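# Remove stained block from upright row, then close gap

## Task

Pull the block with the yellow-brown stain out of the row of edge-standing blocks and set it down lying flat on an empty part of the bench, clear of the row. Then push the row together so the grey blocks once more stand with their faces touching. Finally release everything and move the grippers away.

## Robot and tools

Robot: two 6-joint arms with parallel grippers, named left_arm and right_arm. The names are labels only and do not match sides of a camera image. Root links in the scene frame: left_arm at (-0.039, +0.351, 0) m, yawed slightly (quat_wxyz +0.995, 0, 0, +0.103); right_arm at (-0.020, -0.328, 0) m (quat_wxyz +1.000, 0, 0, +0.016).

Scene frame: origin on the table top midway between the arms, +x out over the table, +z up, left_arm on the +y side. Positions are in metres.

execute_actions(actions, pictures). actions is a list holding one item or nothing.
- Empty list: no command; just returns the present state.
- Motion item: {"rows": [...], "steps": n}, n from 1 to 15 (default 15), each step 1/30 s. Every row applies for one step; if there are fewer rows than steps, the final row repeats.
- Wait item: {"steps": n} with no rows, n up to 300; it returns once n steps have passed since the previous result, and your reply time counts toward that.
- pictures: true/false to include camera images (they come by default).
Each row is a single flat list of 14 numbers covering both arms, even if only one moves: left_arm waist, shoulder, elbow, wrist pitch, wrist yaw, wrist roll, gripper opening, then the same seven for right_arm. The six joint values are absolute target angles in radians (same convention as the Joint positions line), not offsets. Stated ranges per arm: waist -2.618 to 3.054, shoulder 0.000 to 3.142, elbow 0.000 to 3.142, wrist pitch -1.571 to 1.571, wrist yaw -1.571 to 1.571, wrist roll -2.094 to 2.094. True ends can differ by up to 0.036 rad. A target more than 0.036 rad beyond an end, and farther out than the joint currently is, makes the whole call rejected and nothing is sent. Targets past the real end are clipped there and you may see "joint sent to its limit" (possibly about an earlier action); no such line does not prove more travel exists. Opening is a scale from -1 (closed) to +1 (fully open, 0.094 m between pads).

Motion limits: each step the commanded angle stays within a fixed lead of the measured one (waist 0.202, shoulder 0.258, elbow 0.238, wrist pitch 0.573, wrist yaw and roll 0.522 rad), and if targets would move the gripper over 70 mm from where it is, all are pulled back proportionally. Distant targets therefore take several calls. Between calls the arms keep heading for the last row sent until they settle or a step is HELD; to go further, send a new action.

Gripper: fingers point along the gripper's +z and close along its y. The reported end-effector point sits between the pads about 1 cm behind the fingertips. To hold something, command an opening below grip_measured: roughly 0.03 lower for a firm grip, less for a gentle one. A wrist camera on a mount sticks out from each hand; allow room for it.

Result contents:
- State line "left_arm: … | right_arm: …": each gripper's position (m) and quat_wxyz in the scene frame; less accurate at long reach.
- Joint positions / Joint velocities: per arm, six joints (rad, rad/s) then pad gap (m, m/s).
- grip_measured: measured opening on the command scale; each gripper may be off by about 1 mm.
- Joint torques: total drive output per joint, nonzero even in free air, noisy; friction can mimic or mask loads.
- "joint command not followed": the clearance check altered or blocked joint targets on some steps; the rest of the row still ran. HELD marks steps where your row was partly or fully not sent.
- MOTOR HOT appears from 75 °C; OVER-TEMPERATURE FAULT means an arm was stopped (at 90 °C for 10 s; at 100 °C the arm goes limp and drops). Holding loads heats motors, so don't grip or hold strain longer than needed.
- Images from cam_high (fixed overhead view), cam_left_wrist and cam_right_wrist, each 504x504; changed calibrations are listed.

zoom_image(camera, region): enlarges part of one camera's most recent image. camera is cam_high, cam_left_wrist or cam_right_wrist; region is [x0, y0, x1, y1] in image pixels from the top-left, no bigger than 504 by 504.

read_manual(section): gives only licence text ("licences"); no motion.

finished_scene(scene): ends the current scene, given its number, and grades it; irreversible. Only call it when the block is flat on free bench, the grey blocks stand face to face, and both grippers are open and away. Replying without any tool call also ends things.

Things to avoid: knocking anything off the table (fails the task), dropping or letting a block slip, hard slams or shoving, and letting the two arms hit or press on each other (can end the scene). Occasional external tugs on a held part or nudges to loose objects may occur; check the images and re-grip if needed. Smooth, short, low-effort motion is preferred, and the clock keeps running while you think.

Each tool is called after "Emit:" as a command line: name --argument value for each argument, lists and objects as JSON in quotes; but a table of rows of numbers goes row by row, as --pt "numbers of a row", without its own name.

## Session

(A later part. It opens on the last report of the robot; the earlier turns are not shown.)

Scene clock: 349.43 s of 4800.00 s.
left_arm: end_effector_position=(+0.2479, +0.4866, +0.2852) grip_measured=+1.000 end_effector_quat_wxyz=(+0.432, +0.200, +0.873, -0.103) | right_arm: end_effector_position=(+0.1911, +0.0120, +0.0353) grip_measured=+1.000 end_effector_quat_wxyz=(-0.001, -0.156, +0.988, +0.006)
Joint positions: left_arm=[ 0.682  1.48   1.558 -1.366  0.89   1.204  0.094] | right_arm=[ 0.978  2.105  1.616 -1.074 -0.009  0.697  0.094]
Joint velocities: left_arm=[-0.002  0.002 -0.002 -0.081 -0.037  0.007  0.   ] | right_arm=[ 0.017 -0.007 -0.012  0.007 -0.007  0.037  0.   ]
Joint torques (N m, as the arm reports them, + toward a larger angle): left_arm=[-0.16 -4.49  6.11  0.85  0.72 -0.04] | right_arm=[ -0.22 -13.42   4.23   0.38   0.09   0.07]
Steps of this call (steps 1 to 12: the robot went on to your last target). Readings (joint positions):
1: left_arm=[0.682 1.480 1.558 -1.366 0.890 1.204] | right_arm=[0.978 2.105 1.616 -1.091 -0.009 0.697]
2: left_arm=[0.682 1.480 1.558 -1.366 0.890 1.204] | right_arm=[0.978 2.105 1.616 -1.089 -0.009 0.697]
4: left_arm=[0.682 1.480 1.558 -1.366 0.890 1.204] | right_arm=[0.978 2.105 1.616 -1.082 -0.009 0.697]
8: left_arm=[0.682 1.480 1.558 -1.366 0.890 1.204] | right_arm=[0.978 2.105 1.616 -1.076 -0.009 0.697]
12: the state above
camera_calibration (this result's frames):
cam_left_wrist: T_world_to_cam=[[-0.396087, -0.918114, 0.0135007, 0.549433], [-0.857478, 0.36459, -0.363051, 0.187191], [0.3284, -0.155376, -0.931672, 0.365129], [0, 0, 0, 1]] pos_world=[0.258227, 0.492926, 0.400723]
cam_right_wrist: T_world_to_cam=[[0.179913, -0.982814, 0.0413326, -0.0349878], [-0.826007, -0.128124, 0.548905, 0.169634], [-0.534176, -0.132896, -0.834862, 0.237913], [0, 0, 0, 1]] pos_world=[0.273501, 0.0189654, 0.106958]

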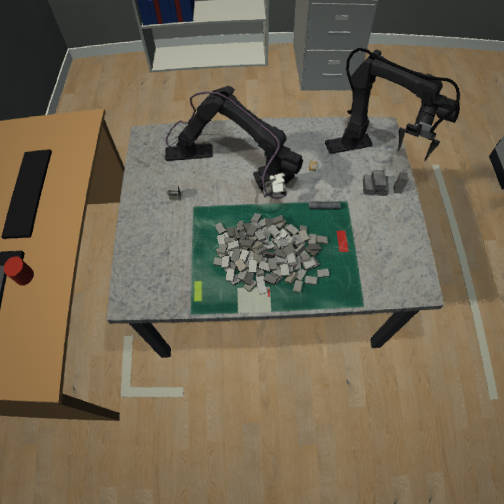

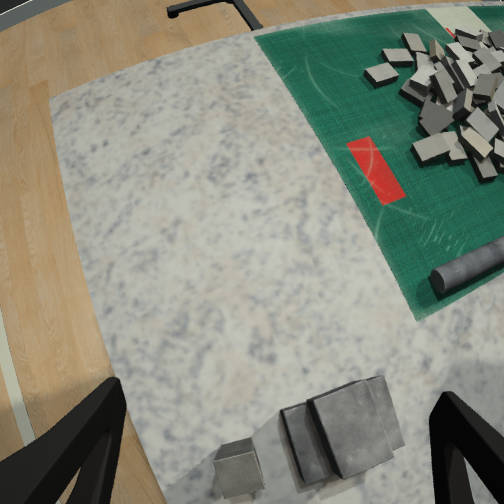

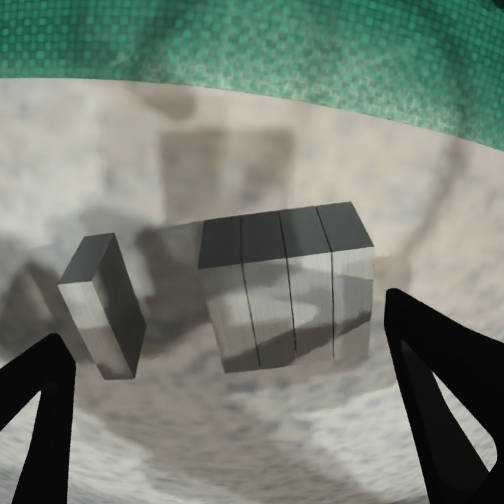

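Emit:
execute_actions --actions '[{"rows": [[0.68,1.48,1.558,-1.369,0.909,1.204,1,0.975,2.09,1.603,-1.057,0,0.703,1],[0.68,1.48,1.558,-1.369,0.909,1.204,1,0.975,2.09,1.6,-1.05,0,0.703,1],[0.68,1.48,1.558,-1.369,0.909,1.204,1,0.975,2.09,1.597,-1.043,0,0.703,1],[0.68,1.48,1.558,-1.369,0.909,1.204,1,0.975,2.09,1.593,-1.037,0,0.703,1],[0.68,1.48,1.558,-1.369,0.909,1.204,1,0.975,2.09,1.589,-1.032,0,0.703,1],[0.68,1.48,1.558,-1.369,0.909,1.204,1,0.975,2.09,1.585,-1.027,0,0.703,1],[0.68,1.48,1.558,-1.369,0.909,1.204,1,0.975,2.09,1.581,-1.022,0,0.703,1],[0.68,1.48,1.558,-1.369,0.909,1.204,1,0.975,2.09,1.577,-1.017,0,0.703,1],[0.68,1.48,1.558,-1.369,0.909,1.204,1,0.975,2.09,1.573,-1.012,0,0.703,1],[0.68,1.48,1.558,-1.369,0.909,1.204,1,0.975,2.09,1.569,-1.007,0,0.703,1],[0.68,1.48,1.558,-1.369,0.909,1.204,1,0.975,2.09,1.565,-1.002,0,0.703,1],[0.68,1.48,1.558,-1.369,0.909,1.204,1,0.975,2.09,1.561,-0.997,0,0.703,1],[0.68,1.48,1.558,-1.369,0.909,1.204,1,0.975,2.09,1.557,-0.992,0,0.703,1],[0.68,1.48,1.558,-1.369,0.909,1.204,1,0.975,2.09,1.553,-0.988,0,0.703,1],[0.68,1.48,1.558,-1.369,0.909,1.204,1,0.975,2.09,1.549,-0.984,0,0.703,1]], "steps": 15}]' --pictures false

Emit:
execute_actions --actions '[{"rows": [[0.68,1.48,1.558,-1.369,0.909,1.204,1,0.975,2.09,1.545,-0.98,0,0.703,1],[0.68,1.48,1.558,-1.369,0.909,1.204,1,0.975,2.09,1.541,-0.976,0,0.703,1],[0.68,1.48,1.558,-1.369,0.909,1.204,1,0.975,2.09,1.537,-0.972,0,0.703,1],[0.68,1.48,1.558,-1.369,0.909,1.204,1,0.975,2.09,1.533,-0.968,0,0.703,1],[0.68,1.48,1.558,-1.369,0.909,1.204,1,0.975,2.09,1.529,-0.964,0,0.703,1],[0.68,1.48,1.558,-1.369,0.909,1.204,1,0.975,2.09,1.525,-0.96,0,0.703,1],[0.68,1.48,1.558,-1.369,0.909,1.204,1,0.975,2.09,1.521,-0.957,0,0.703,1],[0.68,1.48,1.558,-1.369,0.909,1.204,1,0.975,2.09,1.517,-0.955,0,0.703,1],[0.68,1.48,1.558,-1.369,0.909,1.204,1,0.975,2.09,1.513,-0.953,0,0.703,1],[0.68,1.48,1.558,-1.369,0.909,1.204,1,0.975,2.09,1.51,-0.952,0,0.703,1]], "steps": 15}]'

Scene clock: 365.33 s of 4800.00 s.
left_arm: end_effector_position=(+0.2479, +0.4866, +0.2852) grip_measured=+1.000 end_effector_quat_wxyz=(+0.432, +0.200, +0.873, -0.103) | right_arm: end_effector_position=(+0.1913, +0.0124, +0.0240) grip_measured=+1.000 end_effector_quat_wxyz=(+0.004, -0.155, +0.988, +0.011)
Joint positions: left_arm=[ 0.682  1.48   1.558 -1.366  0.89   1.204  0.094] | right_arm=[ 0.978  2.105  1.569 -1.013 -0.009  0.697  0.094]
Joint velocities: left_arm=[-0.007  0.002 -0.002 -0.051 -0.081  0.022  0.   ] | right_arm=[-0.007 -0.012 -0.105  0.081 -0.007 -0.007  0.   ]
Joint torques (N m, as the arm reports them, + toward a larger angle): left_arm=[-0.22 -4.36  6.41  0.84  0.71 -0.03] | right_arm=[ -0.24 -13.5    4.1    0.38   0.08   0.07]
Steps of this call (steps 1 to 30: the robot went on to your last target; steps 31 to 90: nothing new was sent; then 12.40 s passed at rest; steps 91 to 105: all 15 steps of this action). Readings (joint positions):
91: left_arm=[0.682 1.480 1.558 -1.366 0.890 1.204] | right_arm=[0.978 2.105 1.616 -1.073 -0.009 0.697]
92: left_arm=[0.682 1.480 1.558 -1.366 0.890 1.204] | right_arm=[0.978 2.105 1.616 -1.071 -0.009 0.697]
94: left_arm=[0.682 1.480 1.558 -1.366 0.890 1.204] | right_arm=[0.978 2.105 1.614 -1.064 -0.009 0.697]
98: left_arm=[0.682 1.480 1.558 -1.366 0.890 1.204] | right_arm=[0.978 2.105 1.598 -1.044 -0.009 0.697]
105: the state above

Scene clock: 365.83 s of 4800.00 s.
left_arm: end_effector_position=(+0.2479, +0.4866, +0.2852) grip_measured=+1.000 end_effector_quat_wxyz=(+0.432, +0.200, +0.873, -0.103) | right_arm: end_effector_position=(+0.1892, +0.0090, +0.0127) grip_measured=+1.000 end_effector_quat_wxyz=(+0.003, -0.155, +0.988, +0.011)
Joint positions: left_arm=[ 0.682  1.48   1.558 -1.366  0.89   1.204  0.094] | right_arm=[ 0.978  2.105  1.522 -0.967 -0.009  0.697  0.094]
Joint velocities: left_arm=[ 0.002 -0.022 -0.007 -0.051 -0.051  0.007  0.   ] | right_arm=[-0.007  0.017 -0.002  0.037 -0.051 -0.037  0.   ]
Joint torques (N m, as the arm reports them, + toward a larger angle): left_arm=[-0.1  -4.4   6.18  0.87  0.73 -0.02] | right_arm=[ -0.21 -13.41   4.05   0.38   0.08   0.06]
Steps of this call (steps 1 to 15: all 15 steps of this action). Readings (joint positions):
1: left_arm=[0.682 1.480 1.558 -1.366 0.890 1.204] | right_arm=[0.978 2.105 1.565 -1.008 -0.009 0.697]
2: left_arm=[0.682 1.480 1.558 -1.366 0.890 1.204] | right_arm=[0.978 2.105 1.561 -1.004 -0.009 0.697]
4: left_arm=[0.682 1.480 1.558 -1.366 0.890 1.204] | right_arm=[0.978 2.105 1.553 -0.995 -0.009 0.697]
8: left_arm=[0.682 1.480 1.558 -1.366 0.890 1.204] | right_arm=[0.978 2.105 1.537 -0.979 -0.009 0.697]
15: the state above
camera_calibration (this result's frames):
cam_left_wrist: T_world_to_cam=[[-0.396087, -0.918114, 0.0135007, 0.549433], [-0.857478, 0.36459, -0.363051, 0.187191], [0.3284, -0.155376, -0.931672, 0.365129], [0, 0, 0, 1]] pos_world=[0.258227, 0.492926, 0.400723]
cam_right_wrist: T_world_to_cam=[[0.179279, -0.983294, 0.0314979, -0.0364389], [-0.82993, -0.13397, 0.541543, 0.180961], [-0.528276, -0.123229, -0.840083, 0.216497], [0, 0, 0, 1]] pos_world=[0.271088, 0.0150918, 0.0850245]

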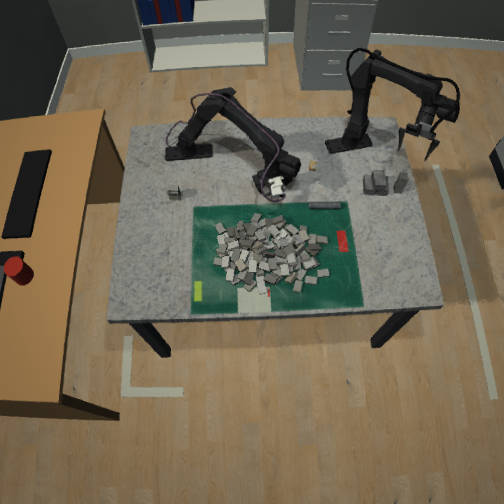

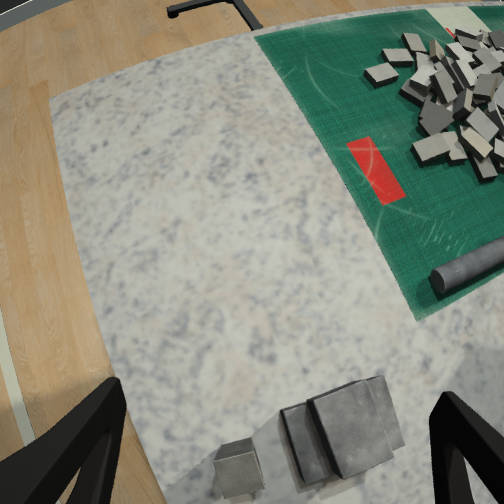

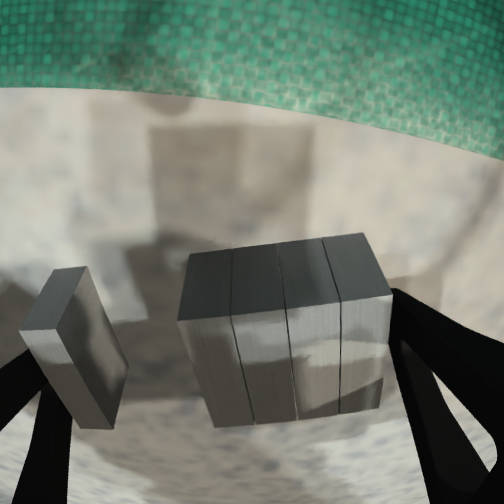

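Emit:
execute_actions --actions '[{"rows": [[0.68,1.48,1.558,-1.369,0.909,1.204,1,0.971,2.09,1.515,-0.965,0,0.695,1],[0.68,1.48,1.558,-1.369,0.909,1.204,1,0.968,2.09,1.515,-0.974,0,0.69,1],[0.68,1.48,1.558,-1.369,0.909,1.204,1,0.966,2.09,1.515,-0.978,0,0.687,0.98],[0.68,1.48,1.558,-1.369,0.909,1.204,1,0.964,2.09,1.515,-0.982,0,0.684,0.96],[0.68,1.48,1.558,-1.369,0.909,1.204,1,0.962,2.09,1.515,-0.985,0,0.681,0.93],[0.68,1.48,1.558,-1.369,0.909,1.204,1,0.96,2.09,1.515,-0.988,0,0.678,0.9],[0.68,1.48,1.558,-1.369,0.909,1.204,1,0.958,2.09,1.515,-0.991,0,0.675,0.87],[0.68,1.48,1.558,-1.369,0.909,1.204,1,0.956,2.09,1.515,-0.994,0,0.672,0.84],[0.68,1.48,1.558,-1.369,0.909,1.204,1,0.954,2.09,1.515,-0.997,0,0.67,0.81],[0.68,1.48,1.558,-1.369,0.909,1.204,1,0.952,2.09,1.515,-1.0,0,0.668,0.78],[0.68,1.48,1.558,-1.369,0.909,1.204,1,0.95,2.09,1.515,-1.002,0,0.666,0.75],[0.68,1.48,1.558,-1.369,0.909,1.204,1,0.948,2.09,1.515,-1.004,0,0.664,0.72],[0.68,1.48,1.558,-1.369,0.909,1.204,1,0.946,2.09,1.515,-1.005,0,0.663,0.69],[0.68,1.48,1.558,-1.369,0.909,1.204,1,0.944,2.09,1.515,-1.005,0,0.662,0.66],[0.68,1.48,1.558,-1.369,0.909,1.204,1,0.943,2.09,1.515,-1.005,0,0.662,0.63]], "steps": 15}]' --pictures false

Emit:
execute_actions --actions '[{"rows": [[0.68,1.48,1.558,-1.369,0.909,1.204,1,0.943,2.09,1.515,-1.005,0,0.662,0.6],[0.68,1.48,1.558,-1.369,0.909,1.204,1,0.943,2.09,1.515,-1.005,0,0.662,0.57],[0.68,1.48,1.558,-1.369,0.909,1.204,1,0.943,2.09,1.515,-1.005,0,0.662,0.54],[0.68,1.48,1.558,-1.369,0.909,1.204,1,0.943,2.09,1.515,-1.005,0,0.662,0.51],[0.68,1.48,1.558,-1.369,0.909,1.204,1,0.943,2.09,1.515,-1.005,0,0.662,0.48],[0.68,1.48,1.558,-1.369,0.909,1.204,1,0.943,2.09,1.515,-1.005,0,0.662,0.45],[0.68,1.48,1.558,-1.369,0.909,1.204,1,0.943,2.09,1.515,-1.005,0,0.662,0.42],[0.68,1.48,1.558,-1.369,0.909,1.204,1,0.943,2.09,1.515,-1.005,0,0.662,0.4],[0.68,1.48,1.558,-1.369,0.909,1.204,1,0.943,2.09,1.515,-1.005,0,0.662,0.38],[0.68,1.48,1.558,-1.369,0.909,1.204,1,0.943,2.09,1.515,-1.005,0,0.662,0.36],[0.68,1.48,1.558,-1.369,0.909,1.204,1,0.943,2.09,1.515,-1.005,0,0.662,0.35]], "steps": 15}]'

Scene clock: 381.77 s of 4800.00 s.
left_arm: end_effector_position=(+0.2479, +0.4866, +0.2852) grip_measured=+1.000 end_effector_quat_wxyz=(+0.432, +0.200, +0.873, -0.103) | right_arm: end_effector_position=(+0.1946, +0.0010, +0.0127) grip_measured=+0.647 end_effector_quat_wxyz=(-0.002, -0.156, +0.988, +0.005)
Joint positions: left_arm=[ 0.682  1.48   1.558 -1.366  0.89   1.204  0.094] | right_arm=[ 0.955  2.105  1.522 -0.983 -0.009  0.674  0.077]
Joint velocities: left_arm=[ 0.007 -0.007  0.002  0.022 -0.066 -0.007  0.   ] | right_arm=[-0.046  0.012  0.002  0.007  0.037 -0.066 -0.029]
Joint torques (N m, as the arm reports them, + toward a larger angle): left_arm=[ 0.   -4.26  6.15  0.83  0.71 -0.02] | right_arm=[ -0.95 -13.36   4.58   0.15   0.04  -0.02]
Steps of this call (steps 1 to 15: the robot went on to your last target; steps 16 to 90: nothing new was sent; then 12.43 s passed at rest; steps 91 to 105: all 15 steps of this action). Readings (joint positions):
91: left_arm=[0.682 1.480 1.558 -1.366 0.890 1.204] | right_arm=[0.978 2.105 1.522 -0.962 -0.009 0.697]
92: left_arm=[0.682 1.480 1.558 -1.366 0.890 1.204] | right_arm=[0.978 2.105 1.522 -0.962 -0.009 0.697]
94: left_arm=[0.682 1.480 1.558 -1.366 0.890 1.204] | right_arm=[0.977 2.105 1.522 -0.963 -0.009 0.695]
98: left_arm=[0.682 1.480 1.558 -1.366 0.890 1.204] | right_arm=[0.970 2.105 1.522 -0.969 -0.009 0.688]
105: the state above

Scene clock: 382.27 s of 4800.00 s.
left_arm: end_effector_position=(+0.2479, +0.4866, +0.2852) grip_measured=+1.000 end_effector_quat_wxyz=(+0.432, +0.200, +0.873, -0.103) | right_arm: end_effector_position=(+0.1954, -0.0008, +0.0127) grip_measured=+0.353 end_effector_quat_wxyz=(-0.003, -0.156, +0.988, +0.004)
Joint positions: left_arm=[ 0.682  1.48   1.558 -1.366  0.89   1.204  0.094] | right_arm=[ 0.951  2.105  1.522 -0.987 -0.009  0.669  0.064]
Joint velocities: left_arm=[ 0.012 -0.007 -0.012 -0.022  0.022 -0.037  0.   ] | right_arm=[-0.012 -0.002  0.022 -0.066  0.066 -0.022  0.001]
Joint torques (N m, as the arm reports them, + toward a larger angle): left_arm=[-0.13 -4.62  6.3   0.84  0.75  0.01] | right_arm=[ -0.7  -13.39   4.52   0.12   0.08  -0.05]
Steps of this call (steps 1 to 15: all 15 steps of this action). Readings (joint positions):
1: left_arm=[0.682 1.480 1.558 -1.366 0.890 1.204] | right_arm=[0.954 2.105 1.522 -0.984 -0.009 0.673]
2: left_arm=[0.682 1.480 1.558 -1.366 0.890 1.204] | right_arm=[0.952 2.105 1.522 -0.985 -0.009 0.672]
4: left_arm=[0.682 1.480 1.558 -1.366 0.890 1.204] | right_arm=[0.951 2.105 1.522 -0.986 -0.009 0.670]
8: left_arm=[0.682 1.480 1.558 -1.366 0.890 1.204] | right_arm=[0.951 2.105 1.522 -0.986 -0.009 0.669]
15: the state above
camera_calibration (this result's frames):
cam_left_wrist: T_world_to_cam=[[-0.396087, -0.918114, 0.0135007, 0.549433], [-0.857478, 0.36459, -0.363051, 0.187191], [0.3284, -0.155376, -0.931672, 0.365129], [0, 0, 0, 1]] pos_world=[0.258227, 0.492926, 0.400723]
cam_right_wrist: T_world_to_cam=[[0.181545, -0.982322, 0.0456577, -0.047742], [-0.82412, -0.126647, 0.552076, 0.183606], [-0.536534, -0.137854, -0.832543, 0.220065], [0, 0, 0, 1]] pos_world=[0.278053, 0.00669194, 0.0840285]

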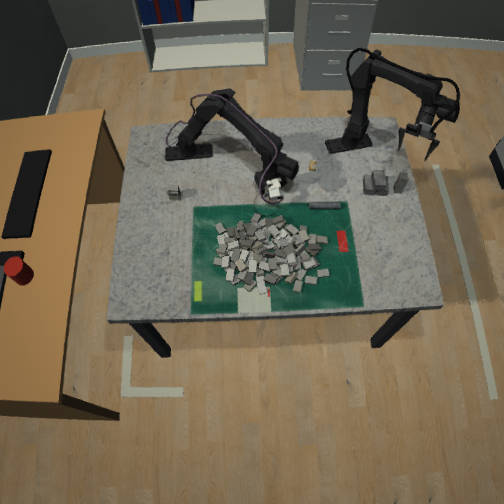

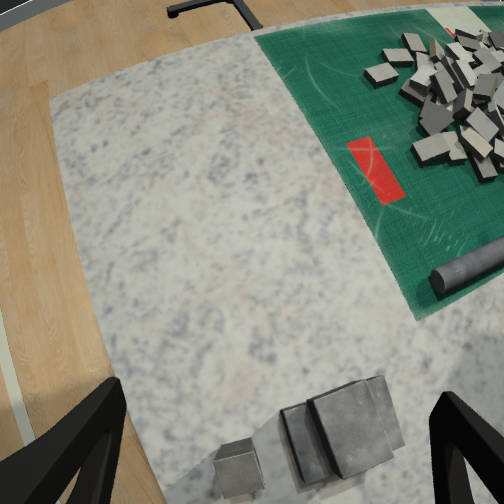

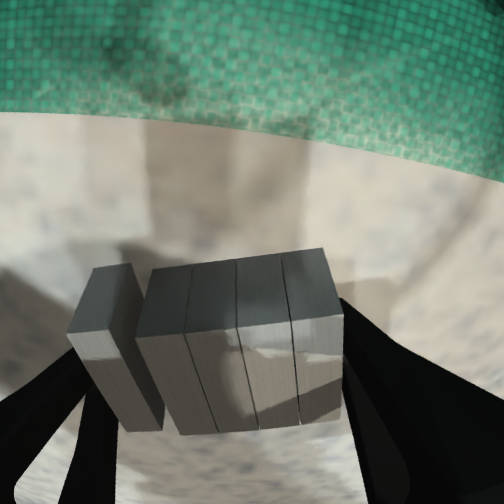

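Emit:
execute_actions --actions '[{"rows": [[0.68,1.48,1.558,-1.369,0.909,1.204,1,0.946,2.09,1.515,-1.009,0,0.662,0.35],[0.68,1.48,1.558,-1.369,0.909,1.204,1,0.948,2.09,1.515,-1.013,0,0.662,0.35],[0.68,1.48,1.558,-1.369,0.909,1.204,1,0.948,2.09,1.515,-1.016,0,0.662,0.35],[0.68,1.48,1.558,-1.369,0.909,1.204,1,0.948,2.09,1.515,-1.019,0,0.662,0.35],[0.68,1.48,1.558,-1.369,0.909,1.204,1,0.948,2.09,1.515,-1.021,0,0.662,0.35]], "steps": 15}]'

Emit:
zoom_image --camera "cam_right_wrist" --region '[40, 230, 380, 460]'

Scene clock: 387.57 s of 4800.00 s.
left_arm: end_effector_position=(+0.2479, +0.4866, +0.2852) grip_measured=+1.000 end_effector_quat_wxyz=(+0.432, +0.200, +0.873, -0.103) | right_arm: end_effector_position=(+0.1935, -0.0037, +0.0127) grip_measured=+0.353 end_effector_quat_wxyz=(-0.008, -0.156, +0.988, -0.002)
Joint positions: left_arm=[ 0.682  1.48   1.558 -1.366  0.89   1.204  0.094] | right_arm=[ 0.951  2.105  1.522 -1.001 -0.009  0.669  0.064]
Joint velocities: left_arm=[ 0.017  0.007 -0.012 -0.022 -0.095  0.007  0.   ] | right_arm=[ 0.002  0.022 -0.012  0.007  0.007 -0.066  0.   ]
Joint torques (N m, as the arm reports them, + toward a larger angle): left_arm=[-0.07 -4.45  6.3   0.84  0.74  0.  ] | right_arm=[ -0.25 -13.32   4.53   0.11   0.09  -0.05]
Steps of this call (steps 1 to 15: the robot went on to your last target; steps 16 to 90: nothing new was sent; then 1.80 s passed at rest; steps 91 to 105: all 15 steps of this action). Readings (joint positions):
91: left_arm=[0.682 1.480 1.558 -1.366 0.890 1.204] | right_arm=[0.951 2.105 1.522 -0.987 -0.009 0.669]
92: left_arm=[0.682 1.480 1.558 -1.366 0.890 1.204] | right_arm=[0.951 2.105 1.522 -0.987 -0.009 0.669]
94: left_arm=[0.682 1.480 1.558 -1.366 0.890 1.204] | right_arm=[0.951 2.105 1.522 -0.990 -0.009 0.669]
98: left_arm=[0.682 1.480 1.558 -1.366 0.890 1.204] | right_arm=[0.951 2.105 1.522 -0.997 -0.009 0.669]
105: the state above
camera_calibration (this result's frames):
cam_left_wrist: T_world_to_cam=[[-0.396087, -0.918114, 0.0135007, 0.549433], [-0.857478, 0.36459, -0.363051, 0.187191], [0.3284, -0.155376, -0.931672, 0.365129], [0, 0, 0, 1]] pos_world=[0.258227, 0.492926, 0.400723]
cam_right_wrist: T_world_to_cam=[[0.181942, -0.981727, 0.0557663, -0.0504606], [-0.819765, -0.120118, 0.559962, 0.1807], [-0.543031, -0.147596, -0.82664, 0.219783], [0, 0, 0, 1]] pos_world=[0.276662, 0.00460589, 0.0833103]

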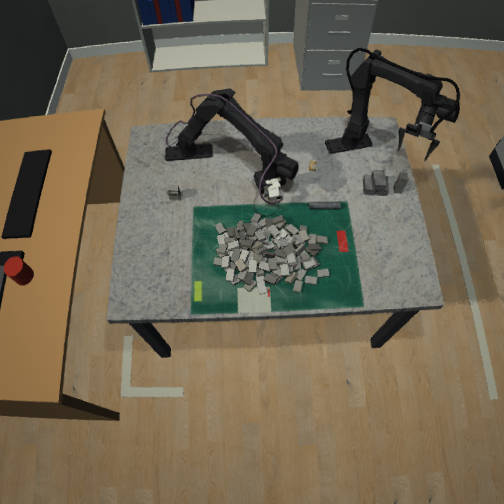

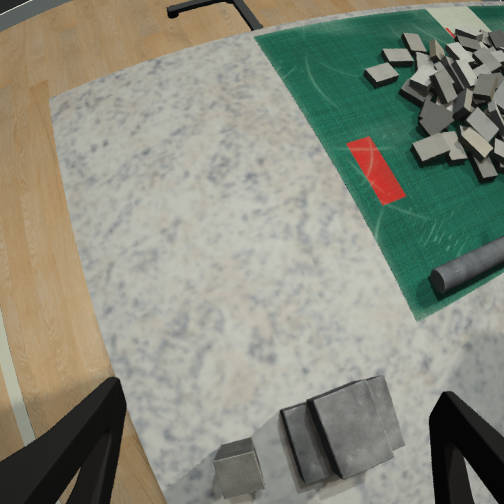

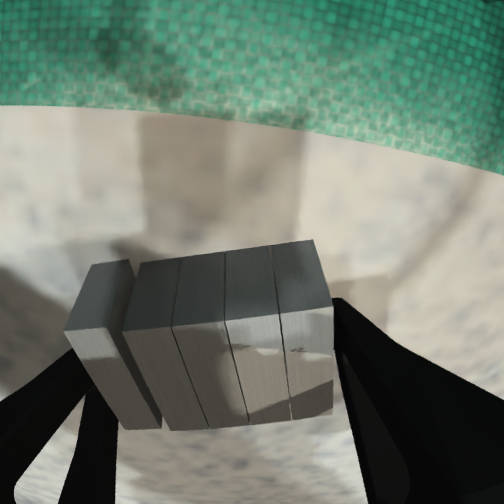

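Region (40, 230, 380, 460) of cam_right_wrist's 504x504 image, scaled by 1.482, with more detail than that image has; it fills the top 341 rows of this view, and the rest is white.

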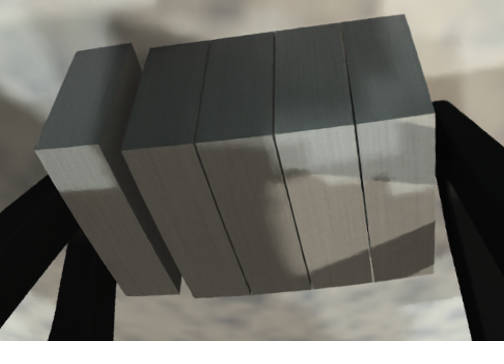

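Emit:
execute_actions --actions '[{"rows": [[0.68,1.48,1.558,-1.369,0.909,1.204,1,0.948,2.09,1.515,-1.025,0,0.662,0.35],[0.68,1.48,1.558,-1.369,0.909,1.204,1,0.948,2.09,1.515,-1.028,0,0.662,0.35],[0.68,1.48,1.558,-1.369,0.909,1.204,1,0.948,2.09,1.515,-1.03,0,0.662,0.35],[0.68,1.48,1.558,-1.369,0.909,1.204,1,0.948,2.09,1.515,-1.03,0,0.662,0.35],[0.68,1.48,1.558,-1.369,0.909,1.204,1,0.948,2.09,1.515,-1.03,0,0.662,0.35],[0.68,1.48,1.558,-1.369,0.909,1.204,1,0.948,2.09,1.515,-1.03,0,0.662,0.35],[0.68,1.48,1.558,-1.369,0.909,1.204,1,0.948,2.09,1.515,-1.03,0,0.662,0.35],[0.68,1.48,1.558,-1.369,0.909,1.204,1,0.948,2.09,1.515,-1.03,0,0.662,0.35],[0.68,1.48,1.558,-1.369,0.909,1.204,1,0.948,2.09,1.515,-1.03,0,0.662,0.34],[0.68,1.48,1.558,-1.369,0.909,1.204,1,0.948,2.09,1.515,-1.03,0,0.662,0.33],[0.68,1.48,1.558,-1.369,0.909,1.204,1,0.948,2.09,1.515,-1.03,0,0.662,0.32],[0.68,1.48,1.558,-1.369,0.909,1.204,1,0.948,2.09,1.515,-1.03,0,0.662,0.31],[0.68,1.48,1.558,-1.369,0.909,1.204,1,0.948,2.09,1.515,-1.03,0,0.662,0.3],[0.68,1.48,1.558,-1.369,0.909,1.204,1,0.948,2.09,1.515,-1.03,0,0.662,0.29],[0.68,1.48,1.558,-1.369,0.909,1.204,1,0.948,2.09,1.515,-1.03,0,0.662,0.28]], "steps": 15}]' --pictures false

Emit:
execute_actions --actions '[{"rows": [[0.68,1.48,1.558,-1.369,0.909,1.204,1,0.948,2.09,1.515,-1.03,0,0.662,0.27],[0.68,1.48,1.558,-1.369,0.909,1.204,1,0.948,2.09,1.515,-1.03,0,0.662,0.26],[0.68,1.48,1.558,-1.369,0.909,1.204,1,0.948,2.09,1.515,-1.03,0,0.662,0.25],[0.68,1.48,1.558,-1.369,0.909,1.204,1,0.948,2.09,1.515,-1.03,0,0.662,0.24],[0.68,1.48,1.558,-1.369,0.909,1.204,1,0.948,2.09,1.515,-1.03,0,0.662,0.23],[0.68,1.48,1.558,-1.369,0.909,1.204,1,0.948,2.09,1.515,-1.03,0,0.662,0.22]], "steps": 11}]'

Emit:
zoom_image --camera "cam_right_wrist" --region '[40, 230, 380, 460]'

Scene clock: 398.53 s of 4800.00 s.
left_arm: end_effector_position=(+0.2479, +0.4866, +0.2852) grip_measured=+1.000 end_effector_quat_wxyz=(+0.432, +0.200, +0.873, -0.103) | right_arm: end_effector_position=(+0.1922, -0.0056, +0.0128) grip_measured=+0.288 end_effector_quat_wxyz=(-0.011, -0.157, +0.988, -0.005)
Joint positions: left_arm=[ 0.682  1.48   1.558 -1.366  0.89   1.204  0.094] | right_arm=[ 0.951  2.105  1.522 -1.01  -0.009  0.668  0.06 ]
Joint velocities: left_arm=[-0.007 -0.007  0.012 -0.066 -0.066  0.007  0.   ] | right_arm=[-0.017 -0.007 -0.012  0.037 -0.022  0.007 -0.01 ]
Joint torques (N m, as the arm reports them, + toward a larger angle): left_arm=[-0.08 -4.41  6.27  0.81  0.73 -0.04] | right_arm=[ -0.32 -13.42   4.43   0.07   0.1   -0.05]
Steps of this call (steps 1 to 15: the robot went on to your last target; steps 16 to 90: nothing new was sent; then 7.47 s passed at rest; steps 91 to 105: all 15 steps of this action). Readings (joint positions):
91: left_arm=[0.682 1.480 1.558 -1.366 0.890 1.204] | right_arm=[0.951 2.105 1.522 -1.002 -0.009 0.669]
92: left_arm=[0.682 1.480 1.558 -1.366 0.890 1.204] | right_arm=[0.951 2.105 1.522 -1.002 -0.009 0.669]
94: left_arm=[0.682 1.480 1.558 -1.366 0.890 1.204] | right_arm=[0.951 2.105 1.522 -1.005 -0.009 0.669]
98: left_arm=[0.682 1.480 1.558 -1.366 0.890 1.204] | right_arm=[0.951 2.105 1.522 -1.009 -0.009 0.669]
105: the state above

Scene clock: 398.90 s of 4800.00 s.
left_arm: end_effector_position=(+0.2479, +0.4866, +0.2852) grip_measured=+1.000 end_effector_quat_wxyz=(+0.432, +0.200, +0.873, -0.103) | right_arm: end_effector_position=(+0.1920, -0.0054, +0.0128) grip_measured=+0.223 end_effector_quat_wxyz=(-0.011, -0.156, +0.988, -0.004)
Joint positions: left_arm=[ 0.682  1.48   1.558 -1.366  0.89   1.204  0.094] | right_arm=[ 0.951  2.105  1.522 -1.01  -0.011  0.668  0.057]
Joint velocities: left_arm=[ 0.012 -0.007 -0.002  0.007 -0.037 -0.037  0.   ] | right_arm=[-0.002  0.012 -0.012  0.051  0.037 -0.022 -0.001]
Joint torques (N m, as the arm reports them, + toward a larger angle): left_arm=[-0.06 -4.48  6.32  0.83  0.69 -0.01] | right_arm=[ -0.25 -13.34   4.5    0.07   0.1   -0.06]
Steps of this call (steps 1 to 11: all 11 steps of this action). Readings (joint positions):
1: left_arm=[0.682 1.480 1.558 -1.366 0.890 1.204] | right_arm=[0.951 2.105 1.522 -1.010 -0.009 0.668]
2: left_arm=[0.682 1.480 1.558 -1.366 0.890 1.204] | right_arm=[0.951 2.105 1.522 -1.010 -0.009 0.668]
4: left_arm=[0.682 1.480 1.558 -1.366 0.890 1.204] | right_arm=[0.951 2.105 1.522 -1.010 -0.010 0.668]
8: left_arm=[0.682 1.480 1.558 -1.366 0.890 1.204] | right_arm=[0.951 2.105 1.522 -1.010 -0.011 0.668]
11: the state above
camera_calibration (this result's frames):
cam_left_wrist: T_world_to_cam=[[-0.396087, -0.918114, 0.0135007, 0.549433], [-0.857478, 0.36459, -0.363051, 0.187191], [0.3284, -0.155376, -0.931672, 0.365129], [0, 0, 0, 1]] pos_world=[0.258227, 0.492926, 0.400723]
cam_right_wrist: T_world_to_cam=[[0.182662, -0.981266, 0.0612466, -0.0521084], [-0.816147, -0.1166, 0.565958, 0.178494], [-0.548214, -0.153365, -0.822156, 0.219661], [0, 0, 0, 1]] pos_world=[0.275617, 0.00336851, 0.0827671]

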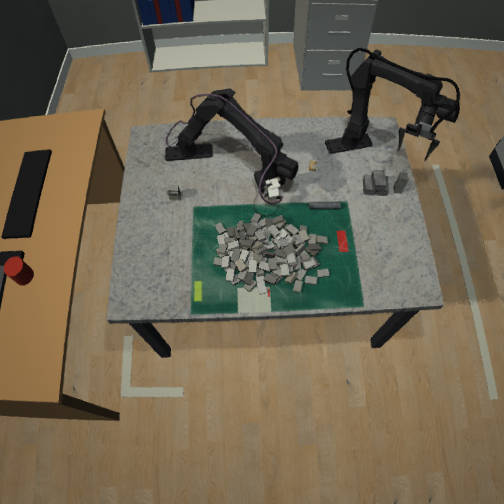

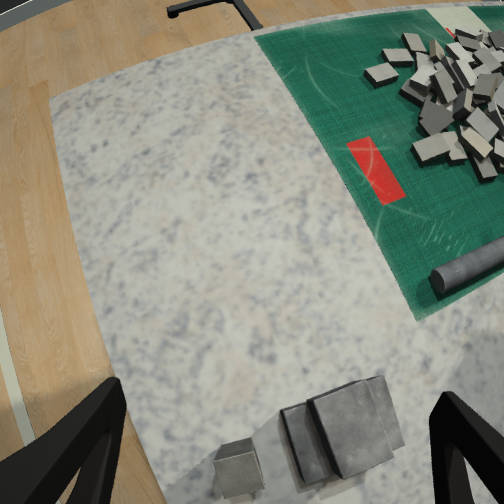

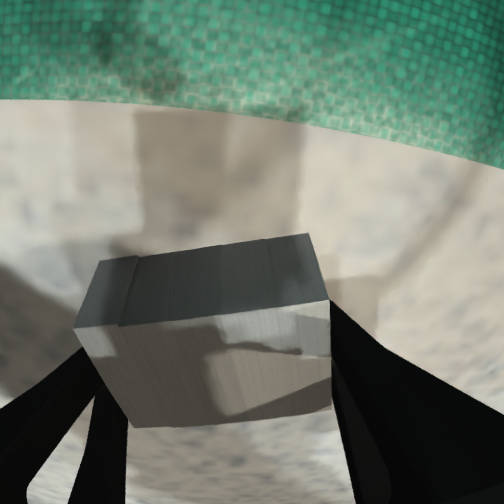

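Region (40, 230, 380, 460) of cam_right_wrist's 504x504 image, scaled by 1.482, with more detail than that image has; it fills the top 341 rows of this view, and the rest is white.

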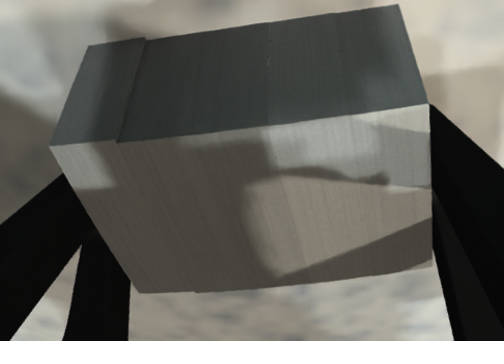

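Emit:
execute_actions --actions '[{"rows": [[0.68,1.48,1.558,-1.369,0.909,1.204,1,0.95,2.09,1.525,-1.012,0,0.665,0.24],[0.68,1.48,1.558,-1.369,0.909,1.204,1,0.95,2.09,1.535,-1.012,0,0.665,0.28],[0.68,1.48,1.558,-1.369,0.909,1.204,1,0.95,2.09,1.54,-1.012,0,0.665,0.34],[0.68,1.48,1.558,-1.369,0.909,1.204,1,0.95,2.09,1.545,-1.012,0,0.665,0.42],[0.68,1.48,1.558,-1.369,0.909,1.204,1,0.95,2.09,1.55,-1.015,0,0.665,0.5],[0.68,1.48,1.558,-1.369,0.909,1.204,1,0.95,2.09,1.554,-1.02,0,0.665,0.58],[0.68,1.48,1.558,-1.369,0.909,1.204,1,0.95,2.09,1.56,-1.03,0,0.665,0.66],[0.68,1.48,1.558,-1.369,0.909,1.204,1,0.95,2.09,1.568,-1.042,0,0.665,0.74],[0.68,1.48,1.558,-1.369,0.909,1.204,1,0.95,2.09,1.578,-1.056,0,0.665,0.8],[0.68,1.48,1.558,-1.369,0.909,1.204,1,0.95,2.09,1.59,-1.071,0,0.665,0.8],[0.68,1.48,1.558,-1.369,0.909,1.204,1,0.95,2.09,1.603,-1.087,0,0.665,0.8],[0.68,1.48,1.558,-1.369,0.909,1.204,1,0.95,2.09,1.617,-1.103,0,0.665,0.8],[0.68,1.48,1.558,-1.369,0.909,1.204,1,0.95,2.09,1.632,-1.119,0,0.665,0.8],[0.68,1.48,1.558,-1.369,0.909,1.204,1,0.95,2.09,1.647,-1.135,0,0.665,0.8],[0.68,1.48,1.558,-1.369,0.909,1.204,1,0.95,2.09,1.662,-1.15,0,0.665,0.8]], "steps": 15}]' --pictures false

Emit:
execute_actions --actions '[{"rows": [[0.68,1.48,1.558,-1.369,0.909,1.204,1,0.95,2.08,1.677,-1.165,0,0.665,0.8],[0.68,1.48,1.558,-1.369,0.909,1.204,1,0.95,2.065,1.69,-1.18,0,0.665,0.8],[0.68,1.48,1.558,-1.369,0.909,1.204,1,0.945,2.045,1.7,-1.195,0,0.665,0.8],[0.68,1.48,1.558,-1.369,0.909,1.204,1,0.935,2.02,1.705,-1.21,0,0.665,0.8],[0.68,1.48,1.558,-1.369,0.909,1.204,1,0.92,1.99,1.705,-1.225,0,0.665,0.8],[0.68,1.48,1.558,-1.369,0.909,1.204,1,0.9,1.96,1.7,-1.24,0,0.665,0.8],[0.68,1.48,1.558,-1.369,0.909,1.204,1,0.875,1.93,1.69,-1.255,0,0.665,0.8],[0.68,1.48,1.558,-1.369,0.909,1.204,1,0.85,1.9,1.675,-1.27,0,0.665,0.8],[0.68,1.48,1.558,-1.369,0.909,1.204,1,0.82,1.87,1.66,-1.285,0,0.665,0.8],[0.68,1.48,1.558,-1.369,0.909,1.204,1,0.79,1.84,1.645,-1.3,0,0.665,0.8],[0.68,1.48,1.558,-1.369,0.909,1.204,1,0.76,1.81,1.63,-1.315,0,0.665,0.8],[0.68,1.48,1.558,-1.369,0.909,1.204,1,0.73,1.78,1.615,-1.33,0,0.665,0.8],[0.68,1.48,1.558,-1.369,0.909,1.204,1,0.7,1.75,1.6,-1.345,0,0.665,0.8],[0.68,1.48,1.558,-1.369,0.909,1.204,1,0.67,1.72,1.585,-1.36,0,0.665,0.8],[0.68,1.48,1.558,-1.369,0.909,1.204,1,0.64,1.69,1.57,-1.375,0,0.665,0.8]], "steps": 15}]' --pictures false

Emit:
execute_actions --actions '[{"rows": [[0.68,1.48,1.558,-1.369,0.909,1.204,1,0.61,1.66,1.555,-1.385,0,0.665,0.8],[0.68,1.48,1.558,-1.369,0.909,1.204,1,0.58,1.635,1.54,-1.395,0,0.665,0.8],[0.68,1.48,1.558,-1.369,0.909,1.204,1,0.555,1.61,1.528,-1.4,0,0.665,0.8],[0.68,1.48,1.558,-1.369,0.909,1.204,1,0.53,1.59,1.518,-1.4,0,0.665,0.8],[0.68,1.48,1.558,-1.369,0.909,1.204,1,0.51,1.575,1.51,-1.4,0,0.665,0.8],[0.68,1.48,1.558,-1.369,0.909,1.204,1,0.495,1.563,1.505,-1.4,0,0.665,0.8],[0.68,1.48,1.558,-1.369,0.909,1.204,1,0.485,1.555,1.5,-1.4,0,0.665,0.8],[0.68,1.48,1.558,-1.369,0.909,1.204,1,0.48,1.55,1.5,-1.4,0,0.665,0.8]], "steps": 14}]'

Emit:
zoom_image --camera "cam_high" --region '[240, 150, 340, 210]'

Scene clock: 417.77 s of 4800.00 s.
left_arm: end_effector_position=(+0.2479, +0.4866, +0.2852) grip_measured=+1.000 end_effector_quat_wxyz=(+0.432, +0.200, +0.873, -0.103) | right_arm: end_effector_position=(+0.1972, +0.0024, +0.0340) grip_measured=+0.797 end_effector_quat_wxyz=(-0.008, -0.157, +0.988, -0.000)
Joint positions: left_arm=[ 0.682  1.48   1.558 -1.366  0.89   1.204  0.094] | right_arm=[ 0.951  2.105  1.61  -1.087 -0.011  0.668  0.084]
Joint velocities: left_arm=[ 0.007 -0.002 -0.022 -0.007  0.022 -0.022  0.   ] | right_arm=[ 0.027 -0.002  0.432 -0.447 -0.051 -0.081 -0.001]
Joint torques (N m, as the arm reports them, + toward a larger angle): left_arm=[-0.08 -4.52  6.23  0.82  0.71 -0.01] | right_arm=[  0.   -13.53   7.3    0.18   0.09  -0.03]
Steps of this call (steps 1 to 15: the robot went on to your last target; steps 16 to 90: nothing new was sent; then 15.37 s passed at rest; steps 91 to 105: all 15 steps of this action). Readings (joint positions):
91: left_arm=[0.682 1.480 1.558 -1.366 0.890 1.204] | right_arm=[0.951 2.105 1.522 -1.010 -0.011 0.668]
92: left_arm=[0.682 1.480 1.558 -1.366 0.890 1.204] | right_arm=[0.951 2.105 1.522 -1.010 -0.011 0.668]
94: left_arm=[0.682 1.480 1.558 -1.366 0.890 1.204] | right_arm=[0.951 2.105 1.522 -1.010 -0.011 0.668]
98: left_arm=[0.682 1.480 1.558 -1.366 0.890 1.204] | right_arm=[0.951 2.105 1.527 -1.016 -0.011 0.668]
105: the state above

Scene clock: 418.27 s of 4800.00 s.
left_arm: end_effector_position=(+0.2479, +0.4866, +0.2852) grip_measured=+1.000 end_effector_quat_wxyz=(+0.432, +0.200, +0.873, -0.103) | right_arm: end_effector_position=(+0.2467, -0.0907, +0.1604) grip_measured=+0.797 end_effector_quat_wxyz=(+0.058, -0.026, +0.996, +0.055)
Joint positions: left_arm=[ 0.682  1.48   1.558 -1.366  0.89   1.204  0.094] | right_arm=[ 0.688  1.75   1.618 -1.279 -0.01   0.668  0.084]
Joint velocities: left_arm=[ 0.002  0.012  0.007 -0.051  0.051  0.051  0.   ] | right_arm=[-0.93  -0.901 -0.447 -0.462  0.051 -0.022  0.001]
Joint torques (N m, as the arm reports them, + toward a larger angle): left_arm=[-0.22 -4.5   6.38  0.87  0.73  0.02] | right_arm=[ 0.73 -9.36  3.88  0.24  0.07 -0.06]
Steps of this call (steps 1 to 15: all 15 steps of this action). Readings (joint positions):
1: left_arm=[0.682 1.480 1.558 -1.366 0.890 1.204] | right_arm=[0.951 2.105 1.625 -1.099 -0.011 0.668]
2: left_arm=[0.682 1.480 1.558 -1.366 0.890 1.204] | right_arm=[0.951 2.103 1.640 -1.111 -0.011 0.668]
4: left_arm=[0.682 1.480 1.558 -1.366 0.890 1.204] | right_arm=[0.950 2.089 1.660 -1.134 -0.011 0.668]
8: left_arm=[0.682 1.480 1.558 -1.366 0.890 1.204] | right_arm=[0.915 1.992 1.666 -1.187 -0.012 0.668]
15: the state above

Scene clock: 418.73 s of 4800.00 s.
left_arm: end_effector_position=(+0.2479, +0.4866, +0.2852) grip_measured=+1.000 end_effector_quat_wxyz=(+0.432, +0.200, +0.873, -0.103) | right_arm: end_effector_position=(+0.2382, -0.1800, +0.1840) grip_measured=+0.797 end_effector_quat_wxyz=(+0.052, +0.077, +0.995, +0.039)
Joint positions: left_arm=[ 0.682  1.48   1.558 -1.366  0.89   1.204  0.094] | right_arm=[ 0.482  1.563  1.514 -1.391 -0.007  0.668  0.084]
Joint velocities: left_arm=[-0.002  0.007  0.002 -0.022  0.007  0.022  0.   ] | right_arm=[-0.017 -0.012 -0.051 -0.051 -0.051 -0.095  0.   ]
Joint torques (N m, as the arm reports them, + toward a larger angle): left_arm=[-0.14 -4.42  6.3   0.82  0.71 -0.05] | right_arm=[-0.12 -7.8   4.38  0.41  0.08 -0.02]
Steps of this call (steps 1 to 14: all 14 steps of this action). Readings (joint positions):
1: left_arm=[0.682 1.480 1.558 -1.366 0.890 1.204] | right_arm=[0.656 1.720 1.602 -1.295 -0.010 0.668]
2: left_arm=[0.682 1.480 1.558 -1.366 0.890 1.204] | right_arm=[0.626 1.692 1.586 -1.312 -0.009 0.668]
4: left_arm=[0.682 1.480 1.558 -1.366 0.890 1.204] | right_arm=[0.572 1.642 1.554 -1.342 -0.008 0.668]
8: left_arm=[0.682 1.480 1.558 -1.366 0.890 1.204] | right_arm=[0.494 1.577 1.520 -1.380 -0.007 0.668]
14: the state above
camera_calibration (this result's frames):
cam_left_wrist: T_world_to_cam=[[-0.396087, -0.918114, 0.0135007, 0.549433], [-0.857478, 0.36459, -0.363051, 0.187191], [0.3284, -0.155376, -0.931672, 0.365129], [0, 0, 0, 1]] pos_world=[0.258227, 0.492926, 0.400723]
cam_right_wrist: T_world_to_cam=[[-0.281681, -0.958441, -0.0452309, -0.108073], [-0.850499, 0.227579, 0.474193, 0.185977], [-0.444193, 0.17204, -0.879258, 0.403336], [0, 0, 0, 1]] pos_world=[0.30689, -0.215296, 0.26156]

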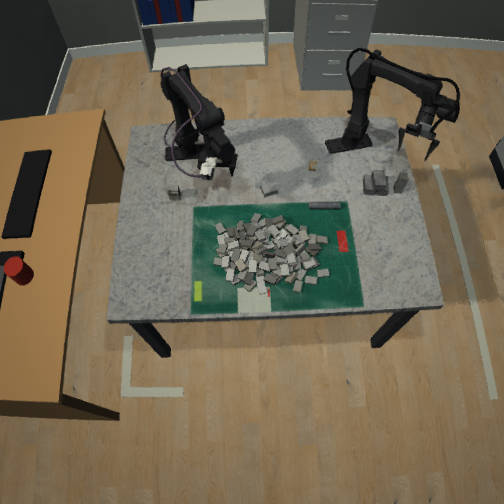

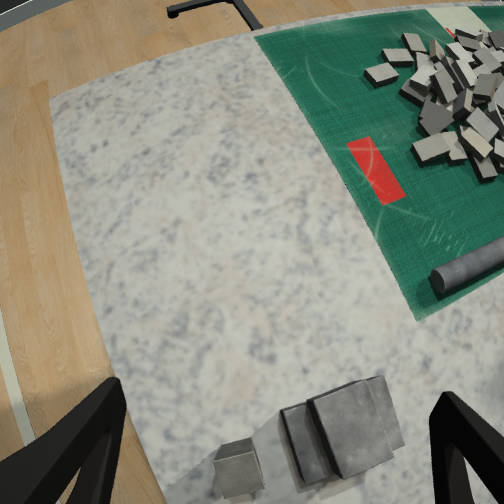

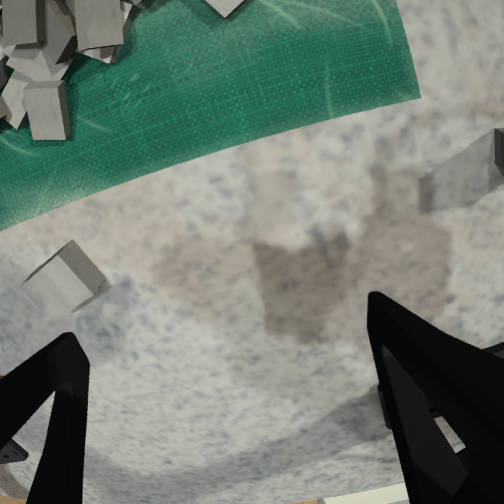

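Region (240, 150, 340, 210) of cam_high's 504x504 image, scaled by 5.040, with more detail than that image has; it fills the top 302 rows of this view, and the rest is white.

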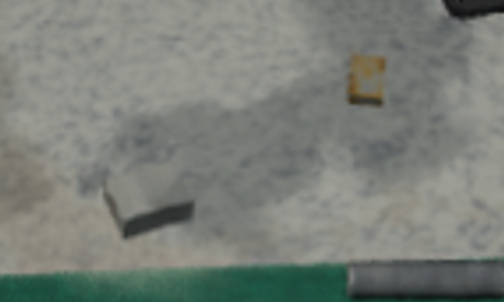

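Emit:
finished_scene --scene 1

The scene is finished: the task was done.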